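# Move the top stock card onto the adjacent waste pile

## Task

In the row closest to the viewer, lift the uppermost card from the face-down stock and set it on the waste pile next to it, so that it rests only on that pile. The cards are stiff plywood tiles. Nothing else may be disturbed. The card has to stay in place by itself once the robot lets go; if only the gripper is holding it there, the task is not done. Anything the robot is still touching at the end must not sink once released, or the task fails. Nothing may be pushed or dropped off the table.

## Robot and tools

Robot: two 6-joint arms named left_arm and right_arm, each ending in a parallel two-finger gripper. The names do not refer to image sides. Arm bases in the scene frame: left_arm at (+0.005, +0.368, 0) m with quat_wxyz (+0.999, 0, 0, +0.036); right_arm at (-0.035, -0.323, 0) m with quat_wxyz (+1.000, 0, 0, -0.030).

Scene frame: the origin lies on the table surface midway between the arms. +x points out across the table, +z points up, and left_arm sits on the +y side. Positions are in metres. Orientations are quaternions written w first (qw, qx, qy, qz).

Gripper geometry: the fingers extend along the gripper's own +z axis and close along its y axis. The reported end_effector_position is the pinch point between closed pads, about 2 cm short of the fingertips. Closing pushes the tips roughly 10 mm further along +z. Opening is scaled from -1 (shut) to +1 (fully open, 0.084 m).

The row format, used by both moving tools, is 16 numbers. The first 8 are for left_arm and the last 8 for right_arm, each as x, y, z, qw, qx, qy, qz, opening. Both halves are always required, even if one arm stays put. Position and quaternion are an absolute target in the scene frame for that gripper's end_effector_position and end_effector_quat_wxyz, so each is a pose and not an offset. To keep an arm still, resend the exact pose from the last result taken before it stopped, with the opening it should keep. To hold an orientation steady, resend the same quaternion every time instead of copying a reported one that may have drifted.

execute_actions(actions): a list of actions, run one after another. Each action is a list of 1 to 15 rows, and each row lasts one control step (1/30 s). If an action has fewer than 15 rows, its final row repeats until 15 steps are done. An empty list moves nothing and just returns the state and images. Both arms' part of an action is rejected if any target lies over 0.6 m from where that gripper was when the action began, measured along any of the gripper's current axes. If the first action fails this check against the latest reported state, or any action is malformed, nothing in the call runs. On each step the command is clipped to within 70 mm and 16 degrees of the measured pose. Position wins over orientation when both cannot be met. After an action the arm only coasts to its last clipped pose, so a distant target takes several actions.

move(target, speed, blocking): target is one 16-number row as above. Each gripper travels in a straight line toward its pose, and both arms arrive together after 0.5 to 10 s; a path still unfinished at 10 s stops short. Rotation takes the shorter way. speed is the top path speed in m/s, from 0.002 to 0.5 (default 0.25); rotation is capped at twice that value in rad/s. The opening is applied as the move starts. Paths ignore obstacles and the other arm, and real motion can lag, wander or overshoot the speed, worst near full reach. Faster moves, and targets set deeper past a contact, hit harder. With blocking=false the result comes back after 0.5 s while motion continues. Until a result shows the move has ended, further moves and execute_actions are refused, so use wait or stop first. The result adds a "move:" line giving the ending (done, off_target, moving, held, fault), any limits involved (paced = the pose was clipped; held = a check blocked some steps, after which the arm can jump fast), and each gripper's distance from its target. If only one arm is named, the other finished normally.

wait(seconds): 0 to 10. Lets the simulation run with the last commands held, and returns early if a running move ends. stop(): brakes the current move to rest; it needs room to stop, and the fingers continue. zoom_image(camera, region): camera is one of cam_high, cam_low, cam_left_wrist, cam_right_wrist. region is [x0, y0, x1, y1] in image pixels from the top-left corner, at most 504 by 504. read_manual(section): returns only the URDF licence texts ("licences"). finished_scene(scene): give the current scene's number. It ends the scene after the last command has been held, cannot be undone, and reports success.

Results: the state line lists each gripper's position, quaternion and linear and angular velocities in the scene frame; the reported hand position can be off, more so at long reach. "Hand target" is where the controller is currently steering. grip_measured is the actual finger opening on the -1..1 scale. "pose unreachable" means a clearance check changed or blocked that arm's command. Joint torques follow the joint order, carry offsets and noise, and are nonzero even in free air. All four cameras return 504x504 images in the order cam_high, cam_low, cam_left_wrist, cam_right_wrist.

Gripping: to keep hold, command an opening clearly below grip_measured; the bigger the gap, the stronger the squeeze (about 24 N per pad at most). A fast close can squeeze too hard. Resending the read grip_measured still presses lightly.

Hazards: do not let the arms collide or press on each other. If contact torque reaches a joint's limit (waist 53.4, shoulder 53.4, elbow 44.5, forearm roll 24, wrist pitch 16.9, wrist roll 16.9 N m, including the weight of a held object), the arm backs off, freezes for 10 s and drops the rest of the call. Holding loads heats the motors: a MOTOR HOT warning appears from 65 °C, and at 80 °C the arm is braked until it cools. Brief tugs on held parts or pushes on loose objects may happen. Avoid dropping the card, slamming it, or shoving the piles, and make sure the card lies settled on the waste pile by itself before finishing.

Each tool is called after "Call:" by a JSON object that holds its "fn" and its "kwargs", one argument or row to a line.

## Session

Call:
{"fn": "execute_actions", "kwargs": {
  "actions": []
}}

Scene clock: 0.00 s.
left_arm: end_effector_position=(+0.7667, +0.3706, +0.2868) grip_measured=-0.07 end_effector_quat_wxyz=(+0.082, +0.510, +0.842, -0.156) end_effector_velocity=(+0.000, -0.000, +0.000) end_effector_angular_velocity=(+0.000, -0.002, +0.000) | right_arm: end_effector_position=(+0.4087, -0.4087, +0.2064) grip_measured=-1.00 end_effector_quat_wxyz=(+0.633, +0.626, +0.413, +0.192) end_effector_velocity=(+0.000, +0.000, -0.000) end_effector_angular_velocity=(-0.000, +0.000, +0.001)
Joint positions: left_arm=[ 0.041 -0.985 -2.076 -0.378 -1.182 -1.778  0.041] | right_arm=[ 0.324 -0.598 -0.362 -2.197 -1.582  1.474  0.   ]
Joint velocities: left_arm=[-0.     0.    -0.    -0.     0.001 -0.    -0.   ] | right_arm=[ 0.001 -0.    -0.     0.    -0.     0.    -0.   ]
Joint torques (N m, as the arm reports them, + toward a larger angle): no reading
Hand target (left_arm): +0.767, +0.371, +0.287; +0.082, +0.510, +0.842, -0.156
Hand target (right_arm): +0.409, -0.409, +0.206; +0.633, +0.626, +0.413, +0.192

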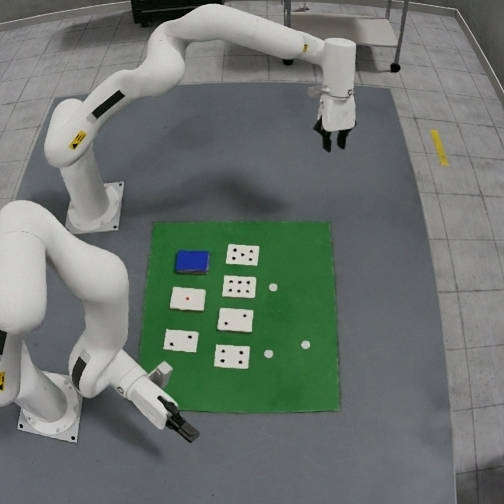

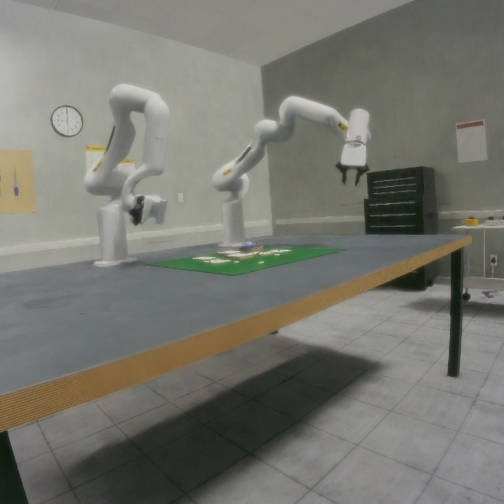

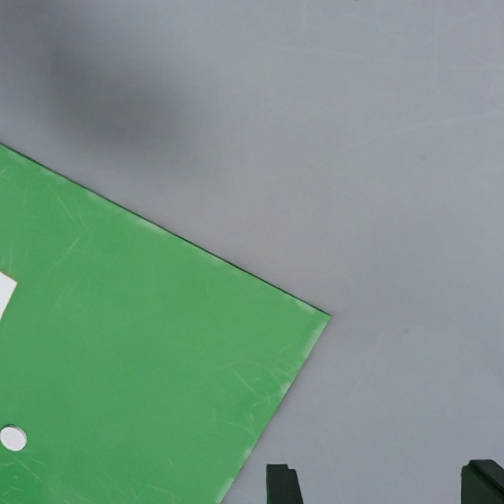

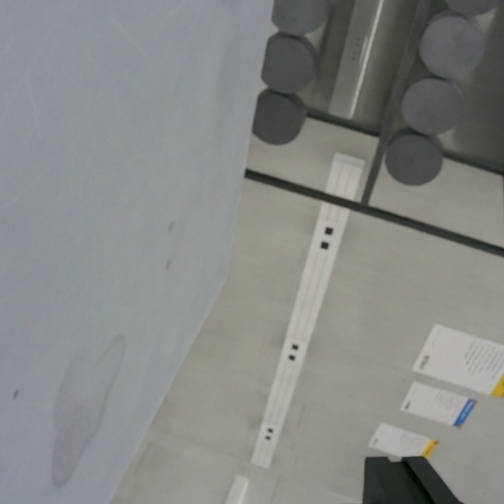

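Call:
{"fn": "move", "kwargs": {
  "target": [0.367,0.147,0.11,0,1,0,0,0.75,0.244,-0.023,0.085,-0.192,0.798,0.331,0.460,-1],
  "speed": 0.45
}}

Scene clock: 34.63 s.
left_arm: end_effector_position=(+0.3683, +0.1453, +0.1093) grip_measured=+0.75 end_effector_quat_wxyz=(+0.001, +1.000, +0.001, -0.001) end_effector_velocity=(-0.002, -0.000, -0.000) end_effector_angular_velocity=(+0.003, -0.001, -0.003) | right_arm: end_effector_position=(+0.2453, -0.0219, +0.0851) grip_measured=-1.00 end_effector_quat_wxyz=(-0.193, +0.801, +0.331, +0.460) end_effector_velocity=(+0.000, +0.001, -0.000) end_effector_angular_velocity=(+0.006, -0.001, +0.001)
Joint positions: left_arm=[-0.62  -0.425 -0.714 -0.006 -0.29  -0.543  0.075] | right_arm=[ 0.917 -0.725 -0.256 -3.083 -1.511  3.178  0.   ]
Joint velocities: left_arm=[-0.004  0.001  0.003  0.009  0.001 -0.009 -0.   ] | right_arm=[ 0.002 -0.006 -0.003 -0.001 -0.008  0.004  0.   ]
Joint torques (N m, as the arm reports them, + toward a larger angle): left_arm=[  0.84  39.86 -11.64   2.44  -0.39  -0.44] | right_arm=[ 4.77 19.85 -3.74  0.29 -1.33 -0.46]
Hand target (left_arm): +0.368, +0.145, +0.109; +0.000, +1.000, +0.000, -0.001
Hand target (right_arm): +0.245, -0.022, +0.085; -0.193, +0.801, +0.331, +0.460
Off the commanded pose (left_arm): 0.002 m, 0 deg.
Off the commanded pose (right_arm): 0.002 m, 0 deg.
move: done

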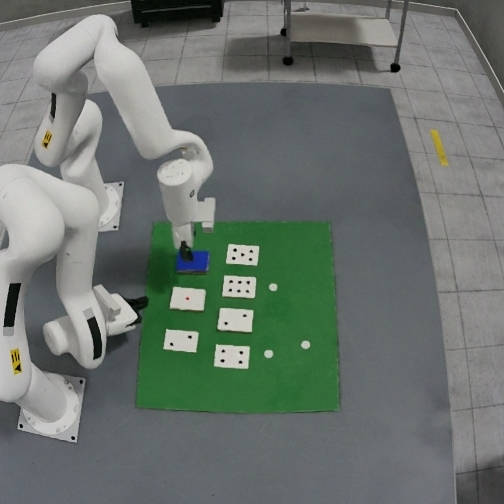

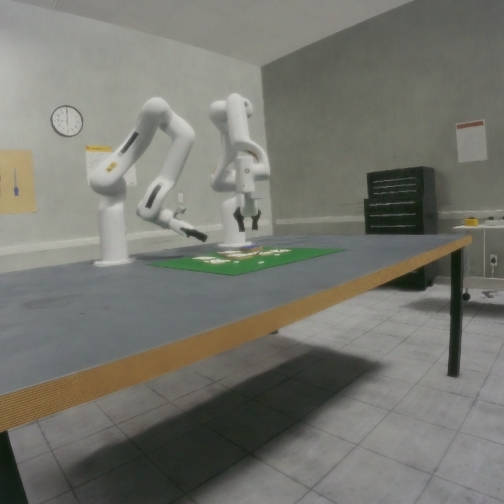

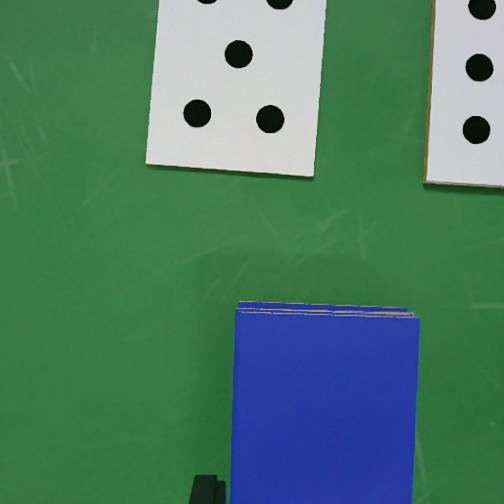

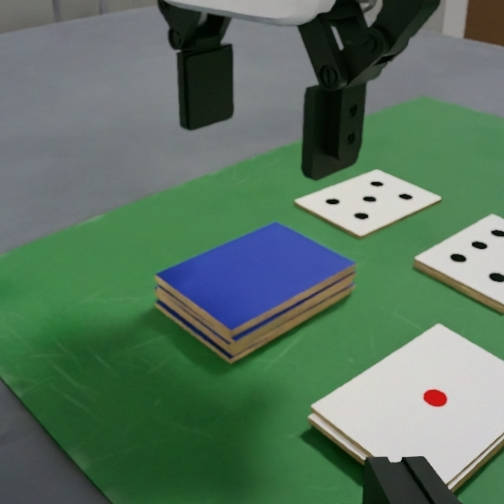

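Call:
{"fn": "zoom_image", "kwargs": {
  "camera": "cam_right_wrist",
  "region": [140, 200, 380, 380]
}}

Call:
{"fn": "zoom_image", "kwargs": {
  "camera": "cam_left_wrist",
  "region": [170, 280, 450, 504]
}}

Region (140, 200, 380, 380) of cam_right_wrist's 504x504 image, scaled by 2.100, with more detail than that image has; it fills the top 378 rows of this view, and the rest is white.

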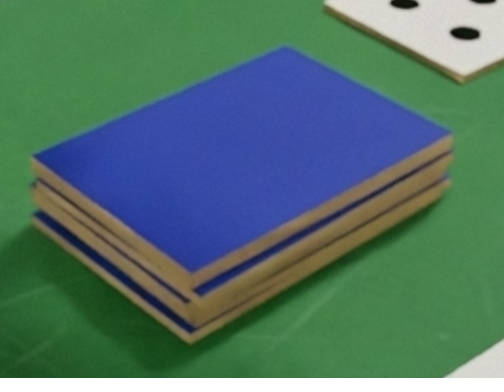

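Region (170, 280, 450, 504) of cam_left_wrist's 504x504 image, scaled by 1.800, with more detail than that image has; it fills the top 403 rows of this view, and the rest is white.

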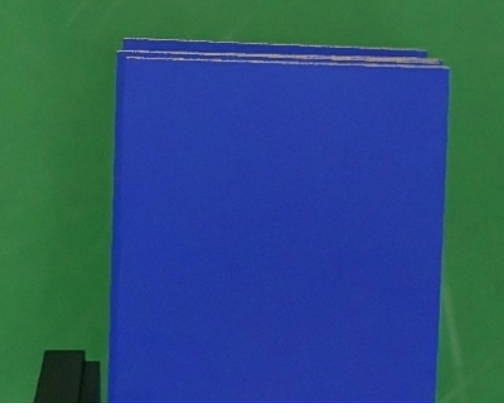

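Call:
{"fn": "zoom_image", "kwargs": {
  "camera": "cam_right_wrist",
  "region": [150, 270, 290, 370]
}}

Region (150, 270, 290, 370) of cam_right_wrist's 504x504 image, scaled by 3.600, with more detail than that image has; it fills the top 360 rows of this view, and the rest is white.

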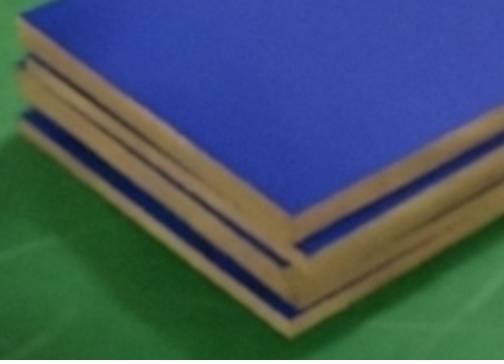

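Call:
{"fn": "move", "kwargs": {
  "target": [0.370,0.1495,0.041,0,0.9998,-0.02,0,0.75,0.244,-0.023,0.085,-0.192,0.798,0.331,0.460,-1],
  "speed": 0.1
}}

Call:
{"fn": "zoom_image", "kwargs": {
  "camera": "cam_right_wrist",
  "region": [140, 170, 390, 380]
}}

Call:
{"fn": "zoom_image", "kwargs": {
  "camera": "cam_left_wrist",
  "region": [160, 320, 344, 504]
}}

Scene clock: 38.03 s.
left_arm: end_effector_position=(+0.3703, +0.1494, +0.0410) grip_measured=+0.75 end_effector_quat_wxyz=(-0.000, +1.000, -0.020, +0.000) end_effector_velocity=(-0.000, -0.000, -0.001) end_effector_angular_velocity=(-0.000, -0.000, -0.001) | right_arm: end_effector_position=(+0.2440, -0.0230, +0.0850) grip_measured=-1.00 end_effector_quat_wxyz=(-0.193, +0.800, +0.332, +0.461) end_effector_velocity=(-0.001, +0.000, -0.000) end_effector_angular_velocity=(+0.001, +0.001, +0.002)
Joint positions: left_arm=[-0.611 -0.595 -0.732  0.002 -0.137 -0.501  0.075] | right_arm=[ 0.919 -0.73  -0.253 -3.081 -1.522  3.176  0.   ]
Joint velocities: left_arm=[-0.    -0.003 -0.    -0.002  0.003  0.002 -0.   ] | right_arm=[ 0.    -0.001  0.    -0.003 -0.001  0.001  0.   ]
Joint torques (N m, as the arm reports them, + toward a larger angle): left_arm=[ 0.82 45.61 -9.81  1.6  -0.41 -0.55] | right_arm=[ 4.18 22.2  -4.86  1.09 -1.12 -0.22]
Hand target (left_arm): +0.370, +0.150, +0.041; -0.000, +1.000, -0.020, +0.000
Hand target (right_arm): +0.244, -0.023, +0.085; -0.193, +0.800, +0.332, +0.461
Off the commanded pose (left_arm): 0.000 m, 0 deg.
Off the commanded pose (right_arm): 0.000 m, 0 deg.
move: done

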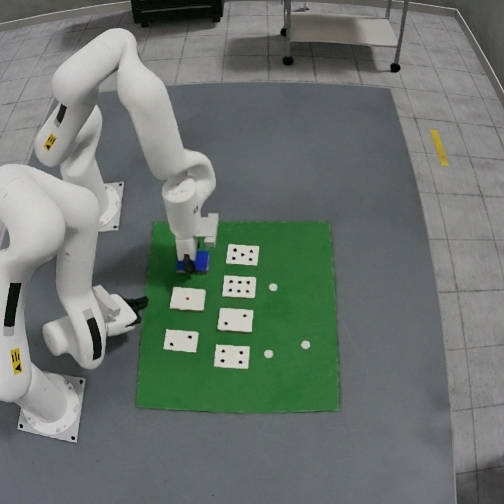

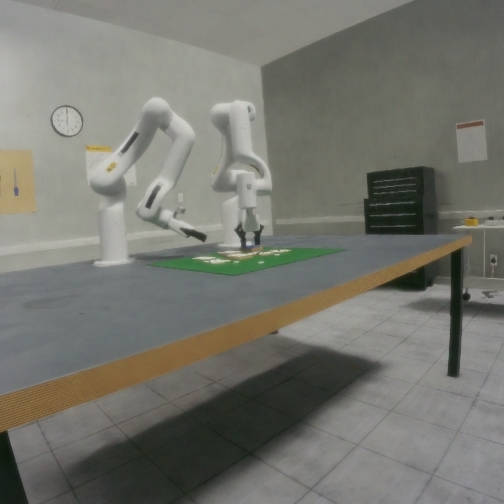

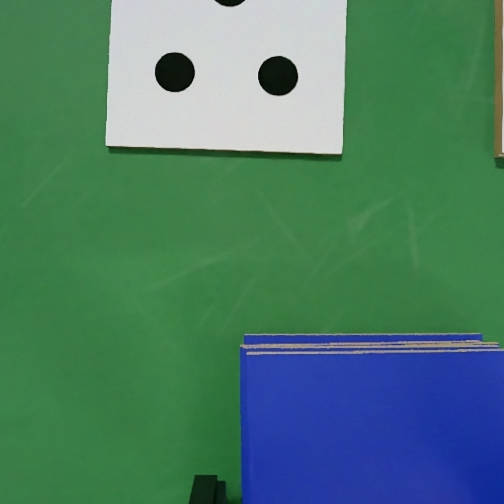

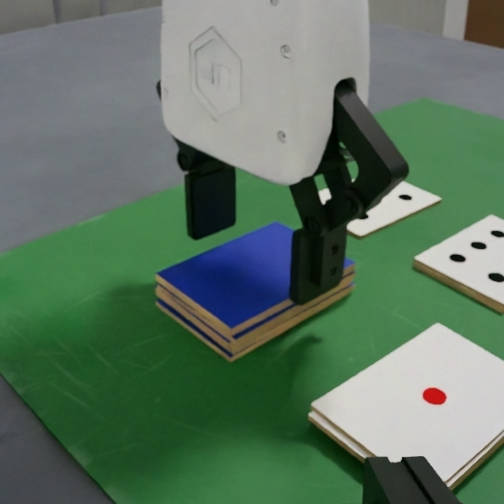

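Region (140, 170, 390, 380) of cam_right_wrist's 504x504 image, scaled by 2.016, with more detail than that image has; it fills the top 423 rows of this view, and the rest is white.

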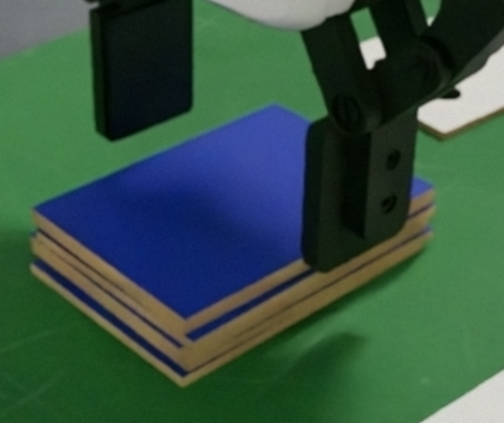

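Region (160, 320, 344, 504) of cam_left_wrist's 504x504 image, scaled by 2.739, with more detail than that image has.

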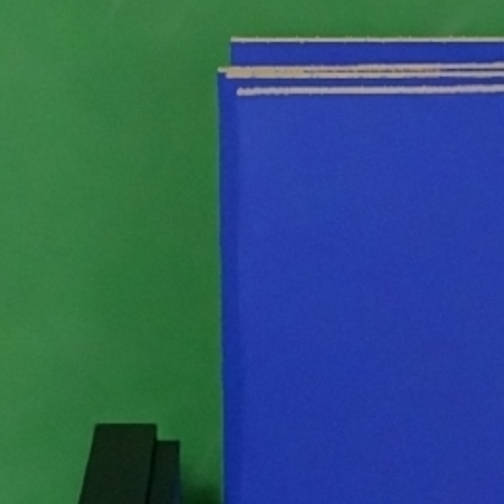

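Call:
{"fn": "execute_actions", "kwargs": {
  "actions": [
    [[0.370,0.1495,0.0405,0,0.9998,-0.02,0,0.75,0.244,-0.023,0.085,-0.192,0.798,0.331,0.460,-1],[0.370,0.1495,0.040,0,0.9998,-0.02,0,0.75,0.244,-0.023,0.085,-0.192,0.798,0.331,0.460,-1],[0.370,0.1495,0.0395,0,0.9998,-0.02,0,0.75,0.244,-0.023,0.085,-0.192,0.798,0.331,0.460,-1],[0.370,0.1495,0.039,0,0.9998,-0.02,0,0.75,0.244,-0.023,0.085,-0.192,0.798,0.331,0.460,-1],[0.370,0.1495,0.0385,0,0.9998,-0.02,0,0.72,0.244,-0.023,0.085,-0.192,0.798,0.331,0.460,-1],[0.370,0.1495,0.0385,0,0.9998,-0.02,0,0.68,0.244,-0.023,0.085,-0.192,0.798,0.331,0.460,-1],[0.370,0.1495,0.0385,0,0.9998,-0.02,0,0.64,0.244,-0.023,0.085,-0.192,0.798,0.331,0.460,-1],[0.370,0.1495,0.0385,0,0.9998,-0.02,0,0.60,0.244,-0.023,0.085,-0.192,0.798,0.331,0.460,-1],[0.370,0.1495,0.0385,0,0.9998,-0.02,0,0.56,0.244,-0.023,0.085,-0.192,0.798,0.331,0.460,-1],[0.370,0.1495,0.0385,0,0.9998,-0.02,0,0.52,0.244,-0.023,0.085,-0.192,0.798,0.331,0.460,-1],[0.370,0.1495,0.0385,0,0.9998,-0.02,0,0.48,0.244,-0.023,0.085,-0.192,0.798,0.331,0.460,-1],[0.370,0.1495,0.0385,0,0.9998,-0.02,0,0.44,0.244,-0.023,0.085,-0.192,0.798,0.331,0.460,-1],[0.370,0.1495,0.0385,0,0.9998,-0.02,0,0.39,0.244,-0.023,0.085,-0.192,0.798,0.331,0.460,-1],[0.370,0.1495,0.0385,0,0.9998,-0.02,0,0.33,0.244,-0.023,0.085,-0.192,0.798,0.331,0.460,-1],[0.370,0.1495,0.0385,0,0.9998,-0.02,0,0.25,0.244,-0.023,0.085,-0.192,0.798,0.331,0.460,-1]]
  ]
}}

Call:
{"fn": "zoom_image", "kwargs": {
  "camera": "cam_right_wrist",
  "region": [140, 170, 390, 380]
}}

Scene clock: 39.33 s.
left_arm: end_effector_position=(+0.3704, +0.1493, +0.0391) grip_measured=+0.38 end_effector_quat_wxyz=(+0.000, +1.000, -0.020, +0.000) end_effector_velocity=(+0.003, +0.006, +0.009) end_effector_angular_velocity=(+0.006, +0.008, +0.012) | right_arm: end_effector_position=(+0.2440, -0.0230, +0.0850) grip_measured=-1.00 end_effector_quat_wxyz=(-0.192, +0.800, +0.332, +0.461) end_effector_velocity=(-0.000, +0.000, +0.000) end_effector_angular_velocity=(+0.001, +0.000, +0.001)
Joint positions: left_arm=[-0.611 -0.6   -0.734  0.    -0.133 -0.498  0.06 ] | right_arm=[ 0.919 -0.73  -0.253 -3.081 -1.522  3.176  0.   ]
Joint velocities: left_arm=[ 0.016  0.019 -0.001  0.003 -0.031  0.    -0.036] | right_arm=[ 0.     0.001  0.    -0.001  0.     0.     0.   ]
Joint torques (N m, as the arm reports them, + toward a larger angle): left_arm=[-1.84 26.82 -9.05  0.75  1.47 -0.72] | right_arm=[ 1.81 23.08 -5.89  0.97 -1.21 -0.3 ]
Hand target (left_arm): +0.370, +0.149, +0.038; -0.000, +1.000, -0.020, +0.000
Hand target (right_arm): +0.244, -0.023, +0.085; -0.192, +0.800, +0.332, +0.461
Off the commanded pose (left_arm): 0.001 m, 0 deg.
Off the commanded pose (right_arm): 0.000 m, 0 deg.

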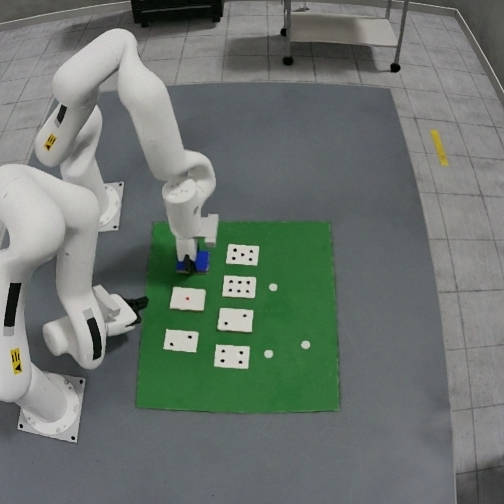

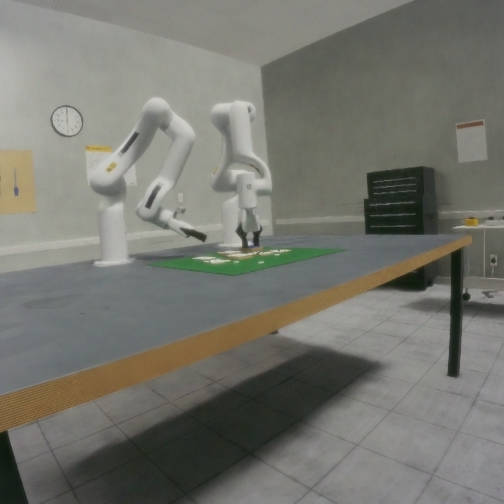

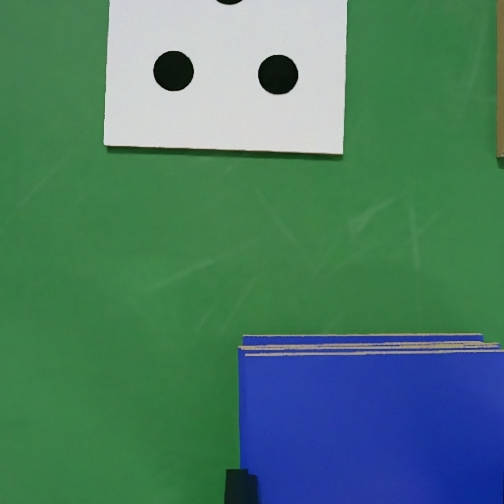

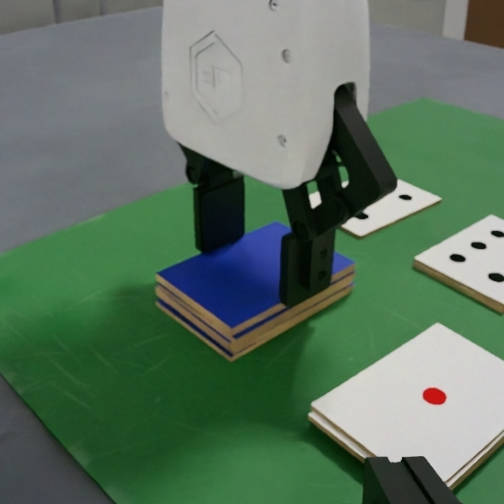

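Region (140, 170, 390, 380) of cam_right_wrist's 504x504 image, scaled by 2.016, with more detail than that image has; it fills the top 423 rows of this view, and the rest is white.

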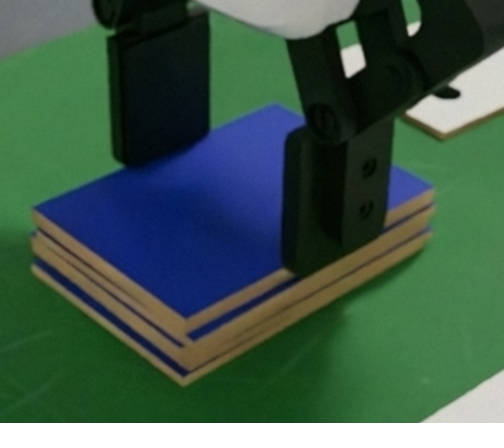

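Call:
{"fn": "execute_actions", "kwargs": {
  "actions": [
    [[0.370,0.1495,0.041,0,0.9998,-0.02,0,0.35,0.244,-0.023,0.085,-0.192,0.798,0.331,0.460,-1],[0.370,0.1495,0.042,0,0.9998,-0.02,0,0.38,0.244,-0.023,0.085,-0.192,0.798,0.331,0.460,-1],[0.370,0.1495,0.042,0,0.9998,-0.02,0,0.38,0.244,-0.023,0.085,-0.192,0.798,0.331,0.460,-1],[0.370,0.1495,0.042,0,0.9998,-0.02,0,0.5,0.244,-0.023,0.085,-0.192,0.798,0.331,0.460,-1],[0.370,0.1495,0.042,0,0.9998,-0.02,0,0.65,0.244,-0.023,0.085,-0.192,0.798,0.331,0.460,-1],[0.370,0.1495,0.042,0,0.9998,-0.02,0,0.75,0.244,-0.023,0.085,-0.192,0.798,0.331,0.460,-1],[0.370,0.1495,0.041,0,0.9998,-0.02,0,0.75,0.244,-0.023,0.085,-0.192,0.798,0.331,0.460,-1],[0.370,0.1495,0.040,0,0.9998,-0.02,0,0.75,0.244,-0.023,0.085,-0.192,0.798,0.331,0.460,-1],[0.370,0.1495,0.039,0,0.9998,-0.02,0,0.75,0.244,-0.023,0.085,-0.192,0.798,0.331,0.460,-1],[0.370,0.1495,0.038,0,0.9998,-0.02,0,0.75,0.244,-0.023,0.085,-0.192,0.798,0.331,0.460,-1],[0.370,0.1495,0.037,0,0.9998,-0.02,0,0.75,0.244,-0.023,0.085,-0.192,0.798,0.331,0.460,-1],[0.370,0.1495,0.036,0,0.9998,-0.02,0,0.75,0.244,-0.023,0.085,-0.192,0.798,0.331,0.460,-1],[0.370,0.1495,0.0355,0,0.9998,-0.02,0,0.75,0.244,-0.023,0.085,-0.192,0.798,0.331,0.460,-1]]
  ]
}}

Call:
{"fn": "zoom_image", "kwargs": {
  "camera": "cam_right_wrist",
  "region": [140, 170, 390, 380]
}}

Call:
{"fn": "zoom_image", "kwargs": {
  "camera": "cam_left_wrist",
  "region": [160, 320, 344, 504]
}}

Scene clock: 40.53 s.
left_arm: end_effector_position=(+0.3697, +0.1496, +0.0362) grip_measured=+0.75 end_effector_quat_wxyz=(-0.000, +1.000, -0.020, -0.000) end_effector_velocity=(-0.000, +0.000, -0.014) end_effector_angular_velocity=(+0.002, +0.003, +0.000) | right_arm: end_effector_position=(+0.2440, -0.0230, +0.0850) grip_measured=-1.00 end_effector_quat_wxyz=(-0.192, +0.800, +0.332, +0.461) end_effector_velocity=(+0.000, -0.000, -0.000) end_effector_angular_velocity=(-0.000, +0.001, -0.001)
Joint positions: left_arm=[-0.611 -0.607 -0.734  0.    -0.127 -0.498  0.075] | right_arm=[ 0.919 -0.73  -0.253 -3.081 -1.522  3.176  0.   ]
Joint velocities: left_arm=[ 0.    -0.038 -0.009  0.001  0.026 -0.     0.   ] | right_arm=[-0.001 -0.001 -0.001 -0.    -0.     0.001  0.   ]
Joint torques (N m, as the arm reports them, + toward a larger angle): left_arm=[ -0.31  43.75 -10.06   2.01  -0.49  -0.53] | right_arm=[ 2.96 21.37 -5.12  0.42 -1.42  0.05]
Hand target (left_arm): +0.370, +0.150, +0.035; -0.000, +1.000, -0.020, +0.000
Hand target (right_arm): +0.244, -0.023, +0.085; -0.192, +0.800, +0.332, +0.461
Off the commanded pose (left_arm): 0.001 m, 0 deg.
Off the commanded pose (right_arm): 0.000 m, 0 deg.

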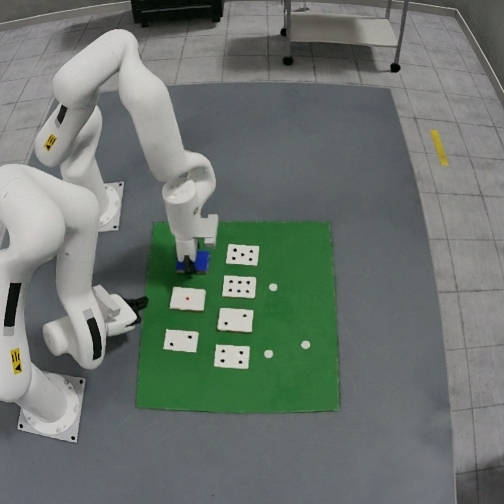

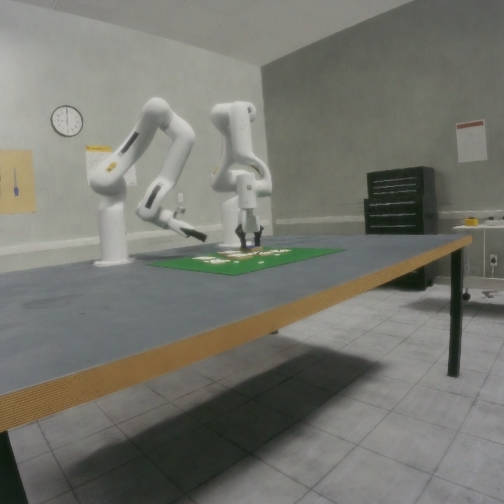

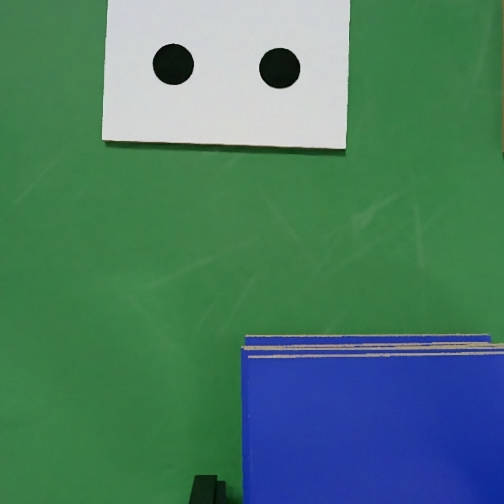

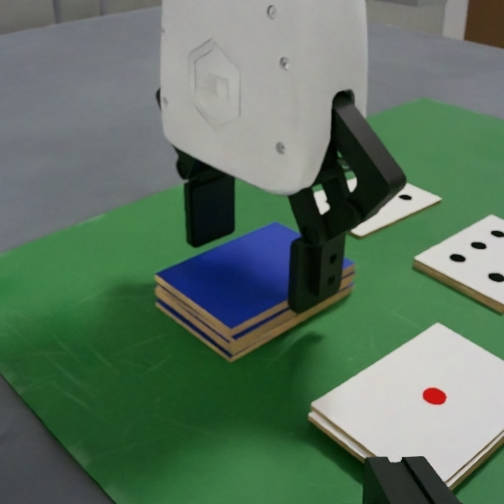

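Region (140, 170, 390, 380) of cam_right_wrist's 504x504 image, scaled by 2.016, with more detail than that image has; it fills the top 423 rows of this view, and the rest is white.

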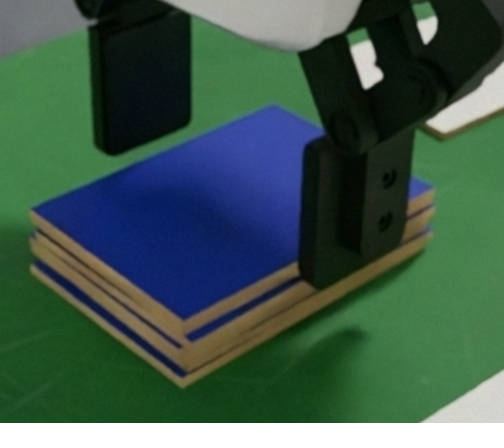

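Region (160, 320, 344, 504) of cam_left_wrist's 504x504 image, scaled by 2.739, with more detail than that image has.

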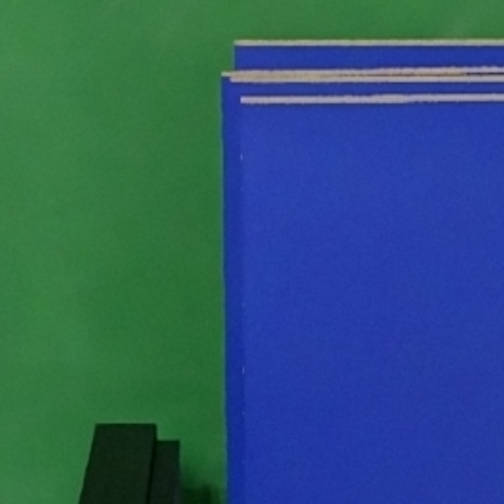

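Call:
{"fn": "execute_actions", "kwargs": {
  "actions": [
    [[0.370,0.1495,0.035,0,0.9998,-0.02,0,0.72,0.244,-0.023,0.085,-0.192,0.798,0.331,0.460,-1],[0.370,0.1495,0.035,0,0.9998,-0.02,0,0.68,0.244,-0.023,0.085,-0.192,0.798,0.331,0.460,-1],[0.370,0.1495,0.035,0,0.9998,-0.02,0,0.64,0.244,-0.023,0.085,-0.192,0.798,0.331,0.460,-1],[0.370,0.1495,0.035,0,0.9998,-0.02,0,0.60,0.244,-0.023,0.085,-0.192,0.798,0.331,0.460,-1],[0.370,0.1495,0.035,0,0.9998,-0.02,0,0.56,0.244,-0.023,0.085,-0.192,0.798,0.331,0.460,-1],[0.370,0.1495,0.035,0,0.9998,-0.02,0,0.52,0.244,-0.023,0.085,-0.192,0.798,0.331,0.460,-1],[0.370,0.1495,0.035,0,0.9998,-0.02,0,0.49,0.244,-0.023,0.085,-0.192,0.798,0.331,0.460,-1],[0.370,0.1495,0.035,0,0.9998,-0.02,0,0.46,0.244,-0.023,0.085,-0.192,0.798,0.331,0.460,-1],[0.370,0.1495,0.035,0,0.9998,-0.02,0,0.42,0.244,-0.023,0.085,-0.192,0.798,0.331,0.460,-1],[0.370,0.1495,0.035,0,0.9998,-0.02,0,0.38,0.244,-0.023,0.085,-0.192,0.798,0.331,0.460,-1],[0.370,0.1495,0.035,0,0.9998,-0.02,0,0.32,0.244,-0.023,0.085,-0.192,0.798,0.331,0.460,-1],[0.370,0.1495,0.035,0,0.9998,-0.02,0,0.25,0.244,-0.023,0.085,-0.192,0.798,0.331,0.460,-1]]
  ]
}}

Call:
{"fn": "zoom_image", "kwargs": {
  "camera": "cam_right_wrist",
  "region": [140, 170, 390, 380]
}}

Scene clock: 41.37 s.
left_arm: end_effector_position=(+0.3700, +0.1495, +0.0351) grip_measured=+0.46 end_effector_quat_wxyz=(-0.000, +1.000, -0.020, -0.000) end_effector_velocity=(-0.001, -0.000, -0.001) end_effector_angular_velocity=(+0.000, +0.000, -0.001) | right_arm: end_effector_position=(+0.2440, -0.0230, +0.0850) grip_measured=-1.00 end_effector_quat_wxyz=(-0.192, +0.800, +0.332, +0.461) end_effector_velocity=(+0.000, +0.000, +0.000) end_effector_angular_velocity=(+0.001, -0.000, -0.001)
Joint positions: left_arm=[-0.611 -0.61  -0.735  0.    -0.125 -0.498  0.063] | right_arm=[ 0.919 -0.73  -0.253 -3.081 -1.522  3.176  0.   ]
Joint velocities: left_arm=[-0.001 -0.002  0.001 -0.001  0.002 -0.     0.   ] | right_arm=[-0.     0.001 -0.     0.    -0.     0.     0.   ]
Joint torques (N m, as the arm reports them, + toward a larger angle): left_arm=[-2.84 39.55 -9.03  1.34  0.15 -0.5 ] | right_arm=[ 1.4  23.33 -5.29  0.11 -1.34 -0.41]
Hand target (left_arm): +0.370, +0.150, +0.035; -0.000, +1.000, -0.020, +0.000
Hand target (right_arm): +0.244, -0.023, +0.085; -0.192, +0.800, +0.332, +0.461
Off the commanded pose (left_arm): 0.000 m, 0 deg.
Off the commanded pose (right_arm): 0.000 m, 0 deg.

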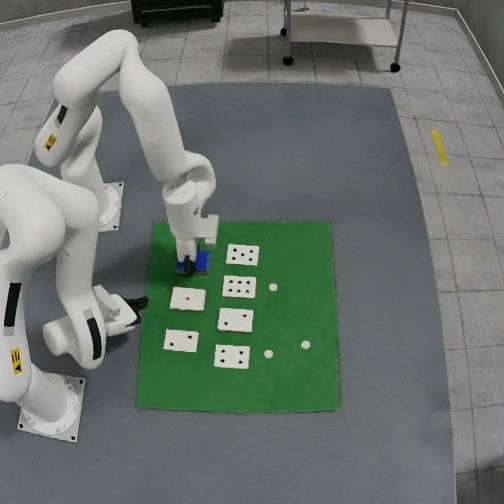

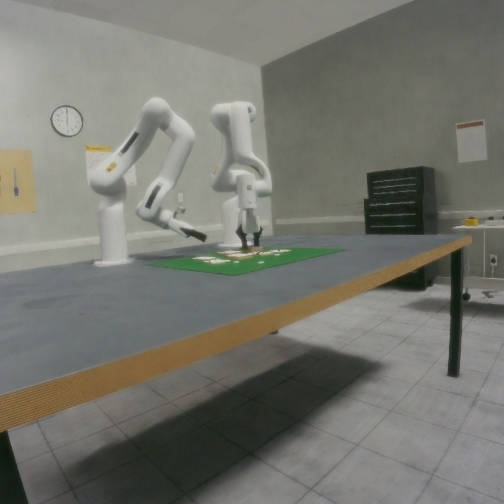

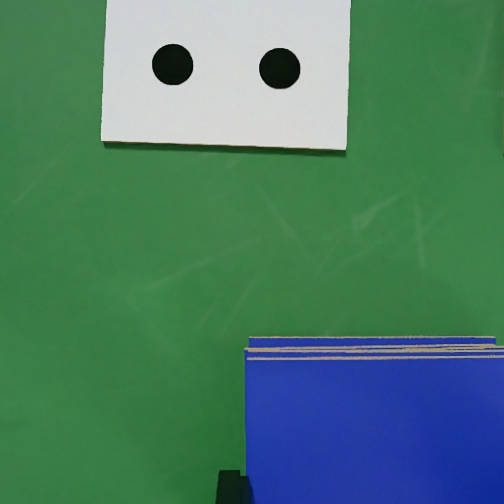

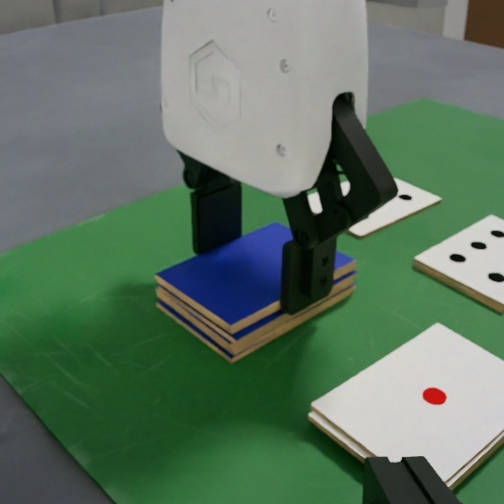

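Region (140, 170, 390, 380) of cam_right_wrist's 504x504 image, scaled by 2.016, with more detail than that image has; it fills the top 423 rows of this view, and the rest is white.

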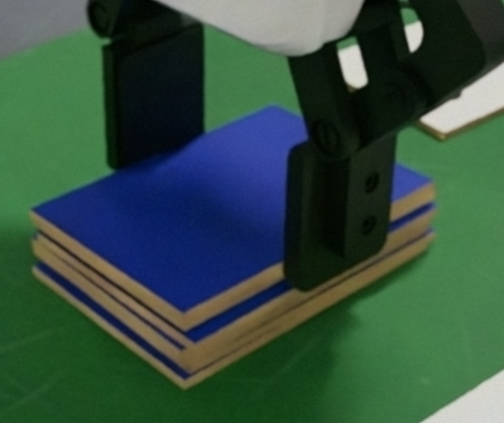

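Call:
{"fn": "zoom_image", "kwargs": {
  "camera": "cam_left_wrist",
  "region": [160, 320, 344, 504]
}}

Call:
{"fn": "zoom_image", "kwargs": {
  "camera": "cam_right_wrist",
  "region": [200, 250, 360, 370]
}}

Region (160, 320, 344, 504) of cam_left_wrist's 504x504 image, scaled by 2.739, with more detail than that image has.

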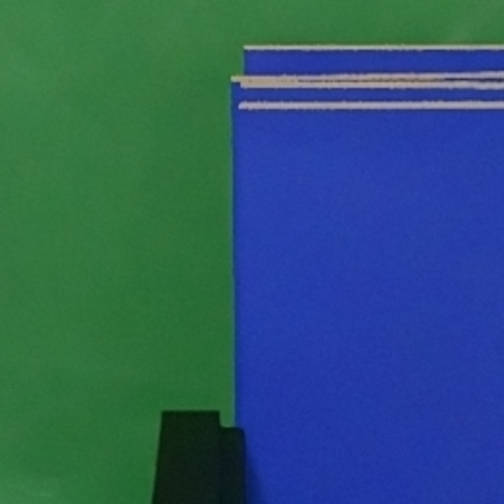

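Region (200, 250, 360, 370) of cam_right_wrist's 504x504 image, scaled by 3.150, with more detail than that image has; it fills the top 378 rows of this view, and the rest is white.

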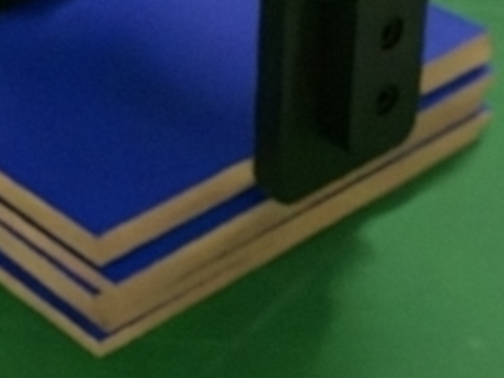

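Call:
{"fn": "execute_actions", "kwargs": {
  "actions": [
    [[0.370,0.1495,0.035,0,0.9998,-0.02,0,0.15,0.244,-0.023,0.085,-0.192,0.798,0.331,0.460,-1],[0.370,0.1495,0.035,0,0.9998,-0.02,0,0.05,0.244,-0.023,0.085,-0.192,0.798,0.331,0.460,-1],[0.370,0.1495,0.035,0,0.9998,-0.02,0,-0.05,0.244,-0.023,0.085,-0.192,0.798,0.331,0.460,-1],[0.370,0.1495,0.0355,0,0.9998,-0.02,0,-0.15,0.244,-0.023,0.085,-0.192,0.798,0.331,0.460,-1],[0.370,0.1495,0.036,0,0.9998,-0.02,0,-0.2,0.244,-0.023,0.085,-0.192,0.798,0.331,0.460,-1],[0.370,0.1495,0.037,0,0.9998,-0.02,0,-0.2,0.244,-0.023,0.085,-0.192,0.798,0.331,0.460,-1],[0.370,0.1495,0.038,0,0.9998,-0.02,0,-0.2,0.244,-0.023,0.085,-0.192,0.798,0.331,0.460,-1],[0.370,0.1495,0.039,0,0.9998,-0.02,0,-0.2,0.244,-0.023,0.085,-0.192,0.798,0.331,0.460,-1],[0.370,0.1495,0.040,0,0.9998,-0.02,0,-0.2,0.244,-0.023,0.085,-0.192,0.798,0.331,0.460,-1],[0.370,0.1495,0.041,0,0.9998,-0.02,0,-0.2,0.244,-0.023,0.085,-0.192,0.798,0.331,0.460,-1],[0.370,0.1495,0.042,0,0.9998,-0.02,0,-0.2,0.244,-0.023,0.085,-0.192,0.798,0.331,0.460,-1],[0.370,0.1495,0.043,0,0.9998,-0.02,0,-0.2,0.244,-0.023,0.085,-0.192,0.798,0.331,0.460,-1],[0.370,0.1495,0.044,0,0.9998,-0.02,0,-0.2,0.244,-0.023,0.085,-0.192,0.798,0.331,0.460,-1],[0.370,0.1495,0.045,0,0.9998,-0.02,0,-0.2,0.244,-0.023,0.085,-0.192,0.798,0.331,0.460,-1],[0.370,0.1495,0.046,0,0.9998,-0.02,0,-0.2,0.244,-0.023,0.085,-0.192,0.798,0.331,0.460,-1]]
  ]
}}

Call:
{"fn": "zoom_image", "kwargs": {
  "camera": "cam_right_wrist",
  "region": [140, 170, 390, 380]
}}

Scene clock: 44.17 s.
left_arm: end_effector_position=(+0.3700, +0.1494, +0.0429) grip_measured=+0.46 end_effector_quat_wxyz=(+0.000, +1.000, -0.020, +0.000) end_effector_velocity=(+0.001, +0.001, +0.031) end_effector_angular_velocity=(-0.000, -0.000, +0.001) | right_arm: end_effector_position=(+0.2440, -0.0230, +0.0850) grip_measured=-1.00 end_effector_quat_wxyz=(-0.192, +0.800, +0.332, +0.461) end_effector_velocity=(-0.000, -0.000, -0.001) end_effector_angular_velocity=(-0.001, +0.001, +0.001)
Joint positions: left_arm=[-0.611 -0.59  -0.731 -0.    -0.14  -0.498  0.063] | right_arm=[ 0.919 -0.73  -0.253 -3.081 -1.522  3.176  0.   ]
Joint velocities: left_arm=[ 0.002  0.08   0.015  0.    -0.065  0.001 -0.   ] | right_arm=[-0.001 -0.002  0.    -0.001  0.    -0.001  0.   ]
Joint torques (N m, as the arm reports them, + toward a larger angle): left_arm=[  1.74  45.16 -10.24   1.27  -0.38  -0.64] | right_arm=[ 3.05 21.65 -3.89  1.44 -1.16 -0.18]
Hand target (left_arm): +0.370, +0.149, +0.046; +0.000, +1.000, -0.020, +0.000
Hand target (right_arm): +0.244, -0.023, +0.085; -0.192, +0.800, +0.332, +0.461
Off the commanded pose (left_arm): 0.003 m, 0 deg.
Off the commanded pose (right_arm): 0.000 m, 0 deg.

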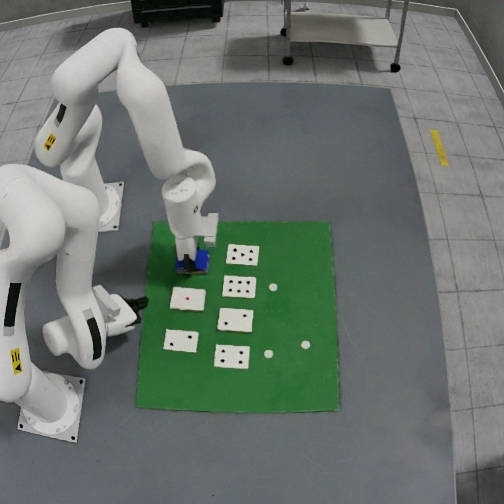

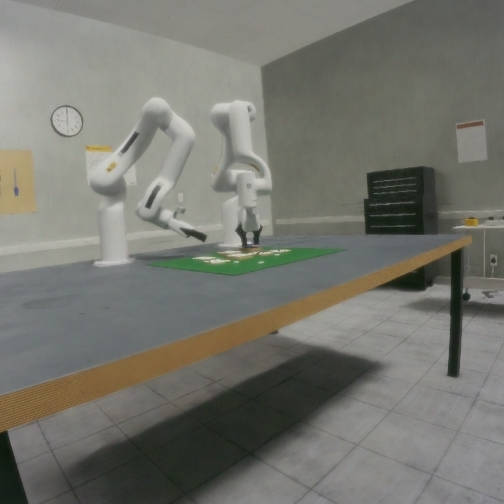

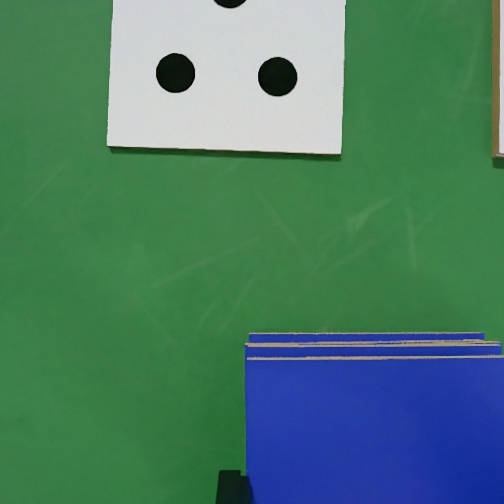

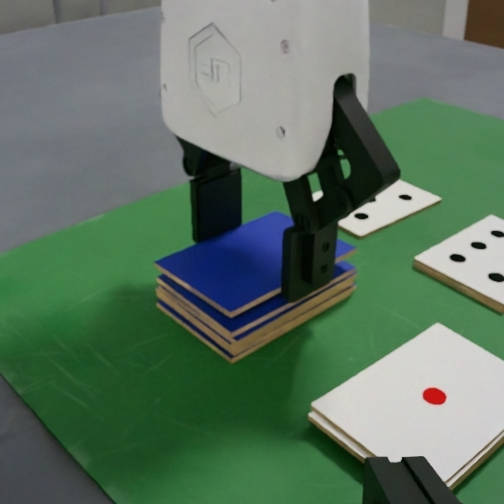

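Region (140, 170, 390, 380) of cam_right_wrist's 504x504 image, scaled by 2.016, with more detail than that image has; it fills the top 423 rows of this view, and the rest is white.

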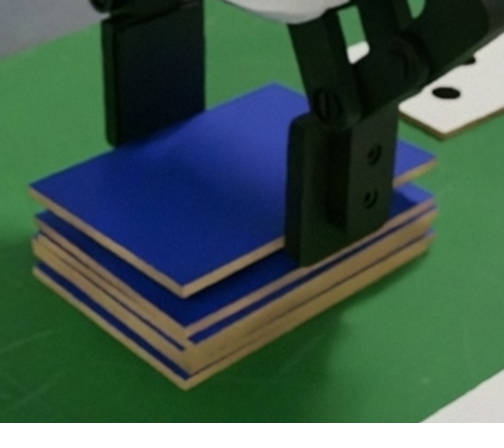

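Call:
{"fn": "move", "kwargs": {
  "target": [0.370,0.1495,0.058,0,0.9998,-0.02,0,-0.2,0.244,-0.023,0.085,-0.192,0.798,0.331,0.460,-1],
  "speed": 0.04
}}

Call:
{"fn": "zoom_image", "kwargs": {
  "camera": "cam_right_wrist",
  "region": [140, 170, 390, 380]
}}

Scene clock: 45.13 s.
left_arm: end_effector_position=(+0.3700, +0.1495, +0.0580) grip_measured=+0.46 end_effector_quat_wxyz=(+0.000, +1.000, -0.020, -0.000) end_effector_velocity=(-0.001, +0.001, +0.000) end_effector_angular_velocity=(+0.002, +0.003, +0.001) | right_arm: end_effector_position=(+0.2440, -0.0230, +0.0850) grip_measured=-1.00 end_effector_quat_wxyz=(-0.192, +0.800, +0.332, +0.461) end_effector_velocity=(-0.000, +0.000, -0.000) end_effector_angular_velocity=(+0.001, -0.000, +0.000)
Joint positions: left_arm=[-0.611 -0.551 -0.724 -0.    -0.173 -0.498  0.063] | right_arm=[ 0.919 -0.73  -0.253 -3.081 -1.522  3.176  0.   ]
Joint velocities: left_arm=[ 0.     0.001  0.001 -0.    -0.005 -0.    -0.   ] | right_arm=[ 0.    -0.001 -0.    -0.    -0.001  0.     0.   ]
Joint torques (N m, as the arm reports them, + toward a larger angle): left_arm=[  0.1   43.46 -10.86   0.96  -0.54  -0.52] | right_arm=[ 4.26 22.65 -4.85  0.35 -1.25 -0.43]
Hand target (left_arm): +0.370, +0.150, +0.058; +0.000, +1.000, -0.020, -0.000
Hand target (right_arm): +0.244, -0.023, +0.085; -0.192, +0.800, +0.332, +0.461
Off the commanded pose (left_arm): 0.000 m, 0 deg.
Off the commanded pose (right_arm): 0.000 m, 0 deg.
move: done

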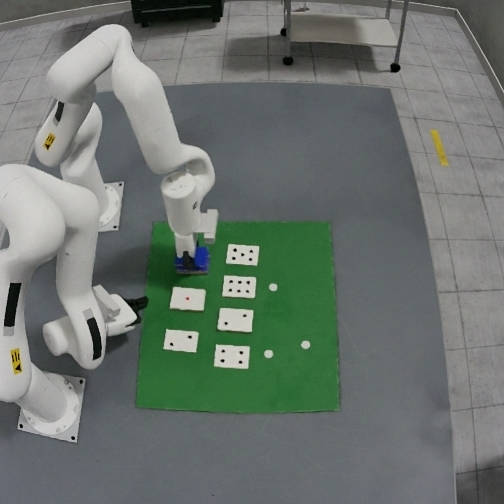

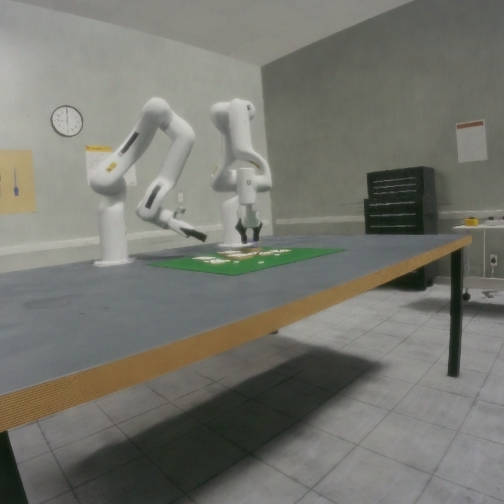

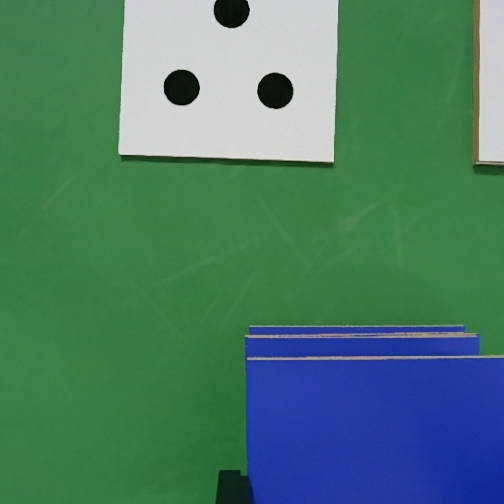

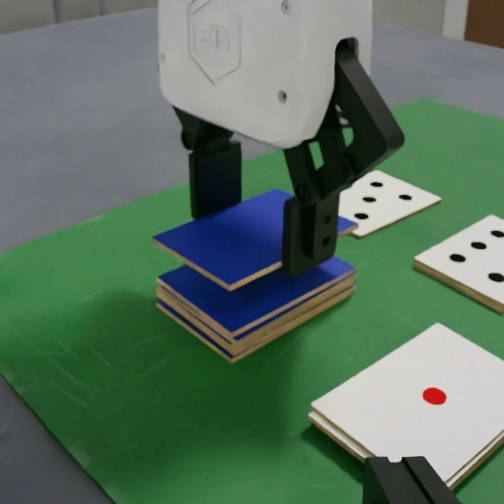

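Region (140, 170, 390, 380) of cam_right_wrist's 504x504 image, scaled by 2.016, with more detail than that image has; it fills the top 423 rows of this view, and the rest is white.

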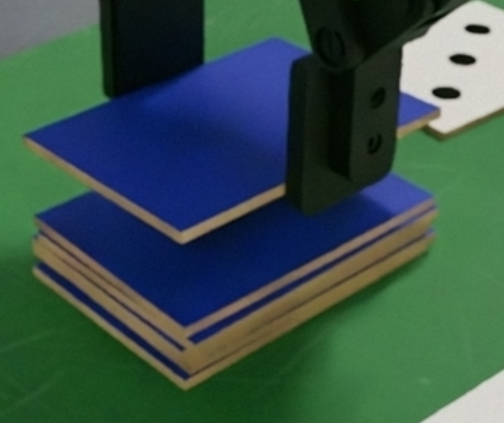

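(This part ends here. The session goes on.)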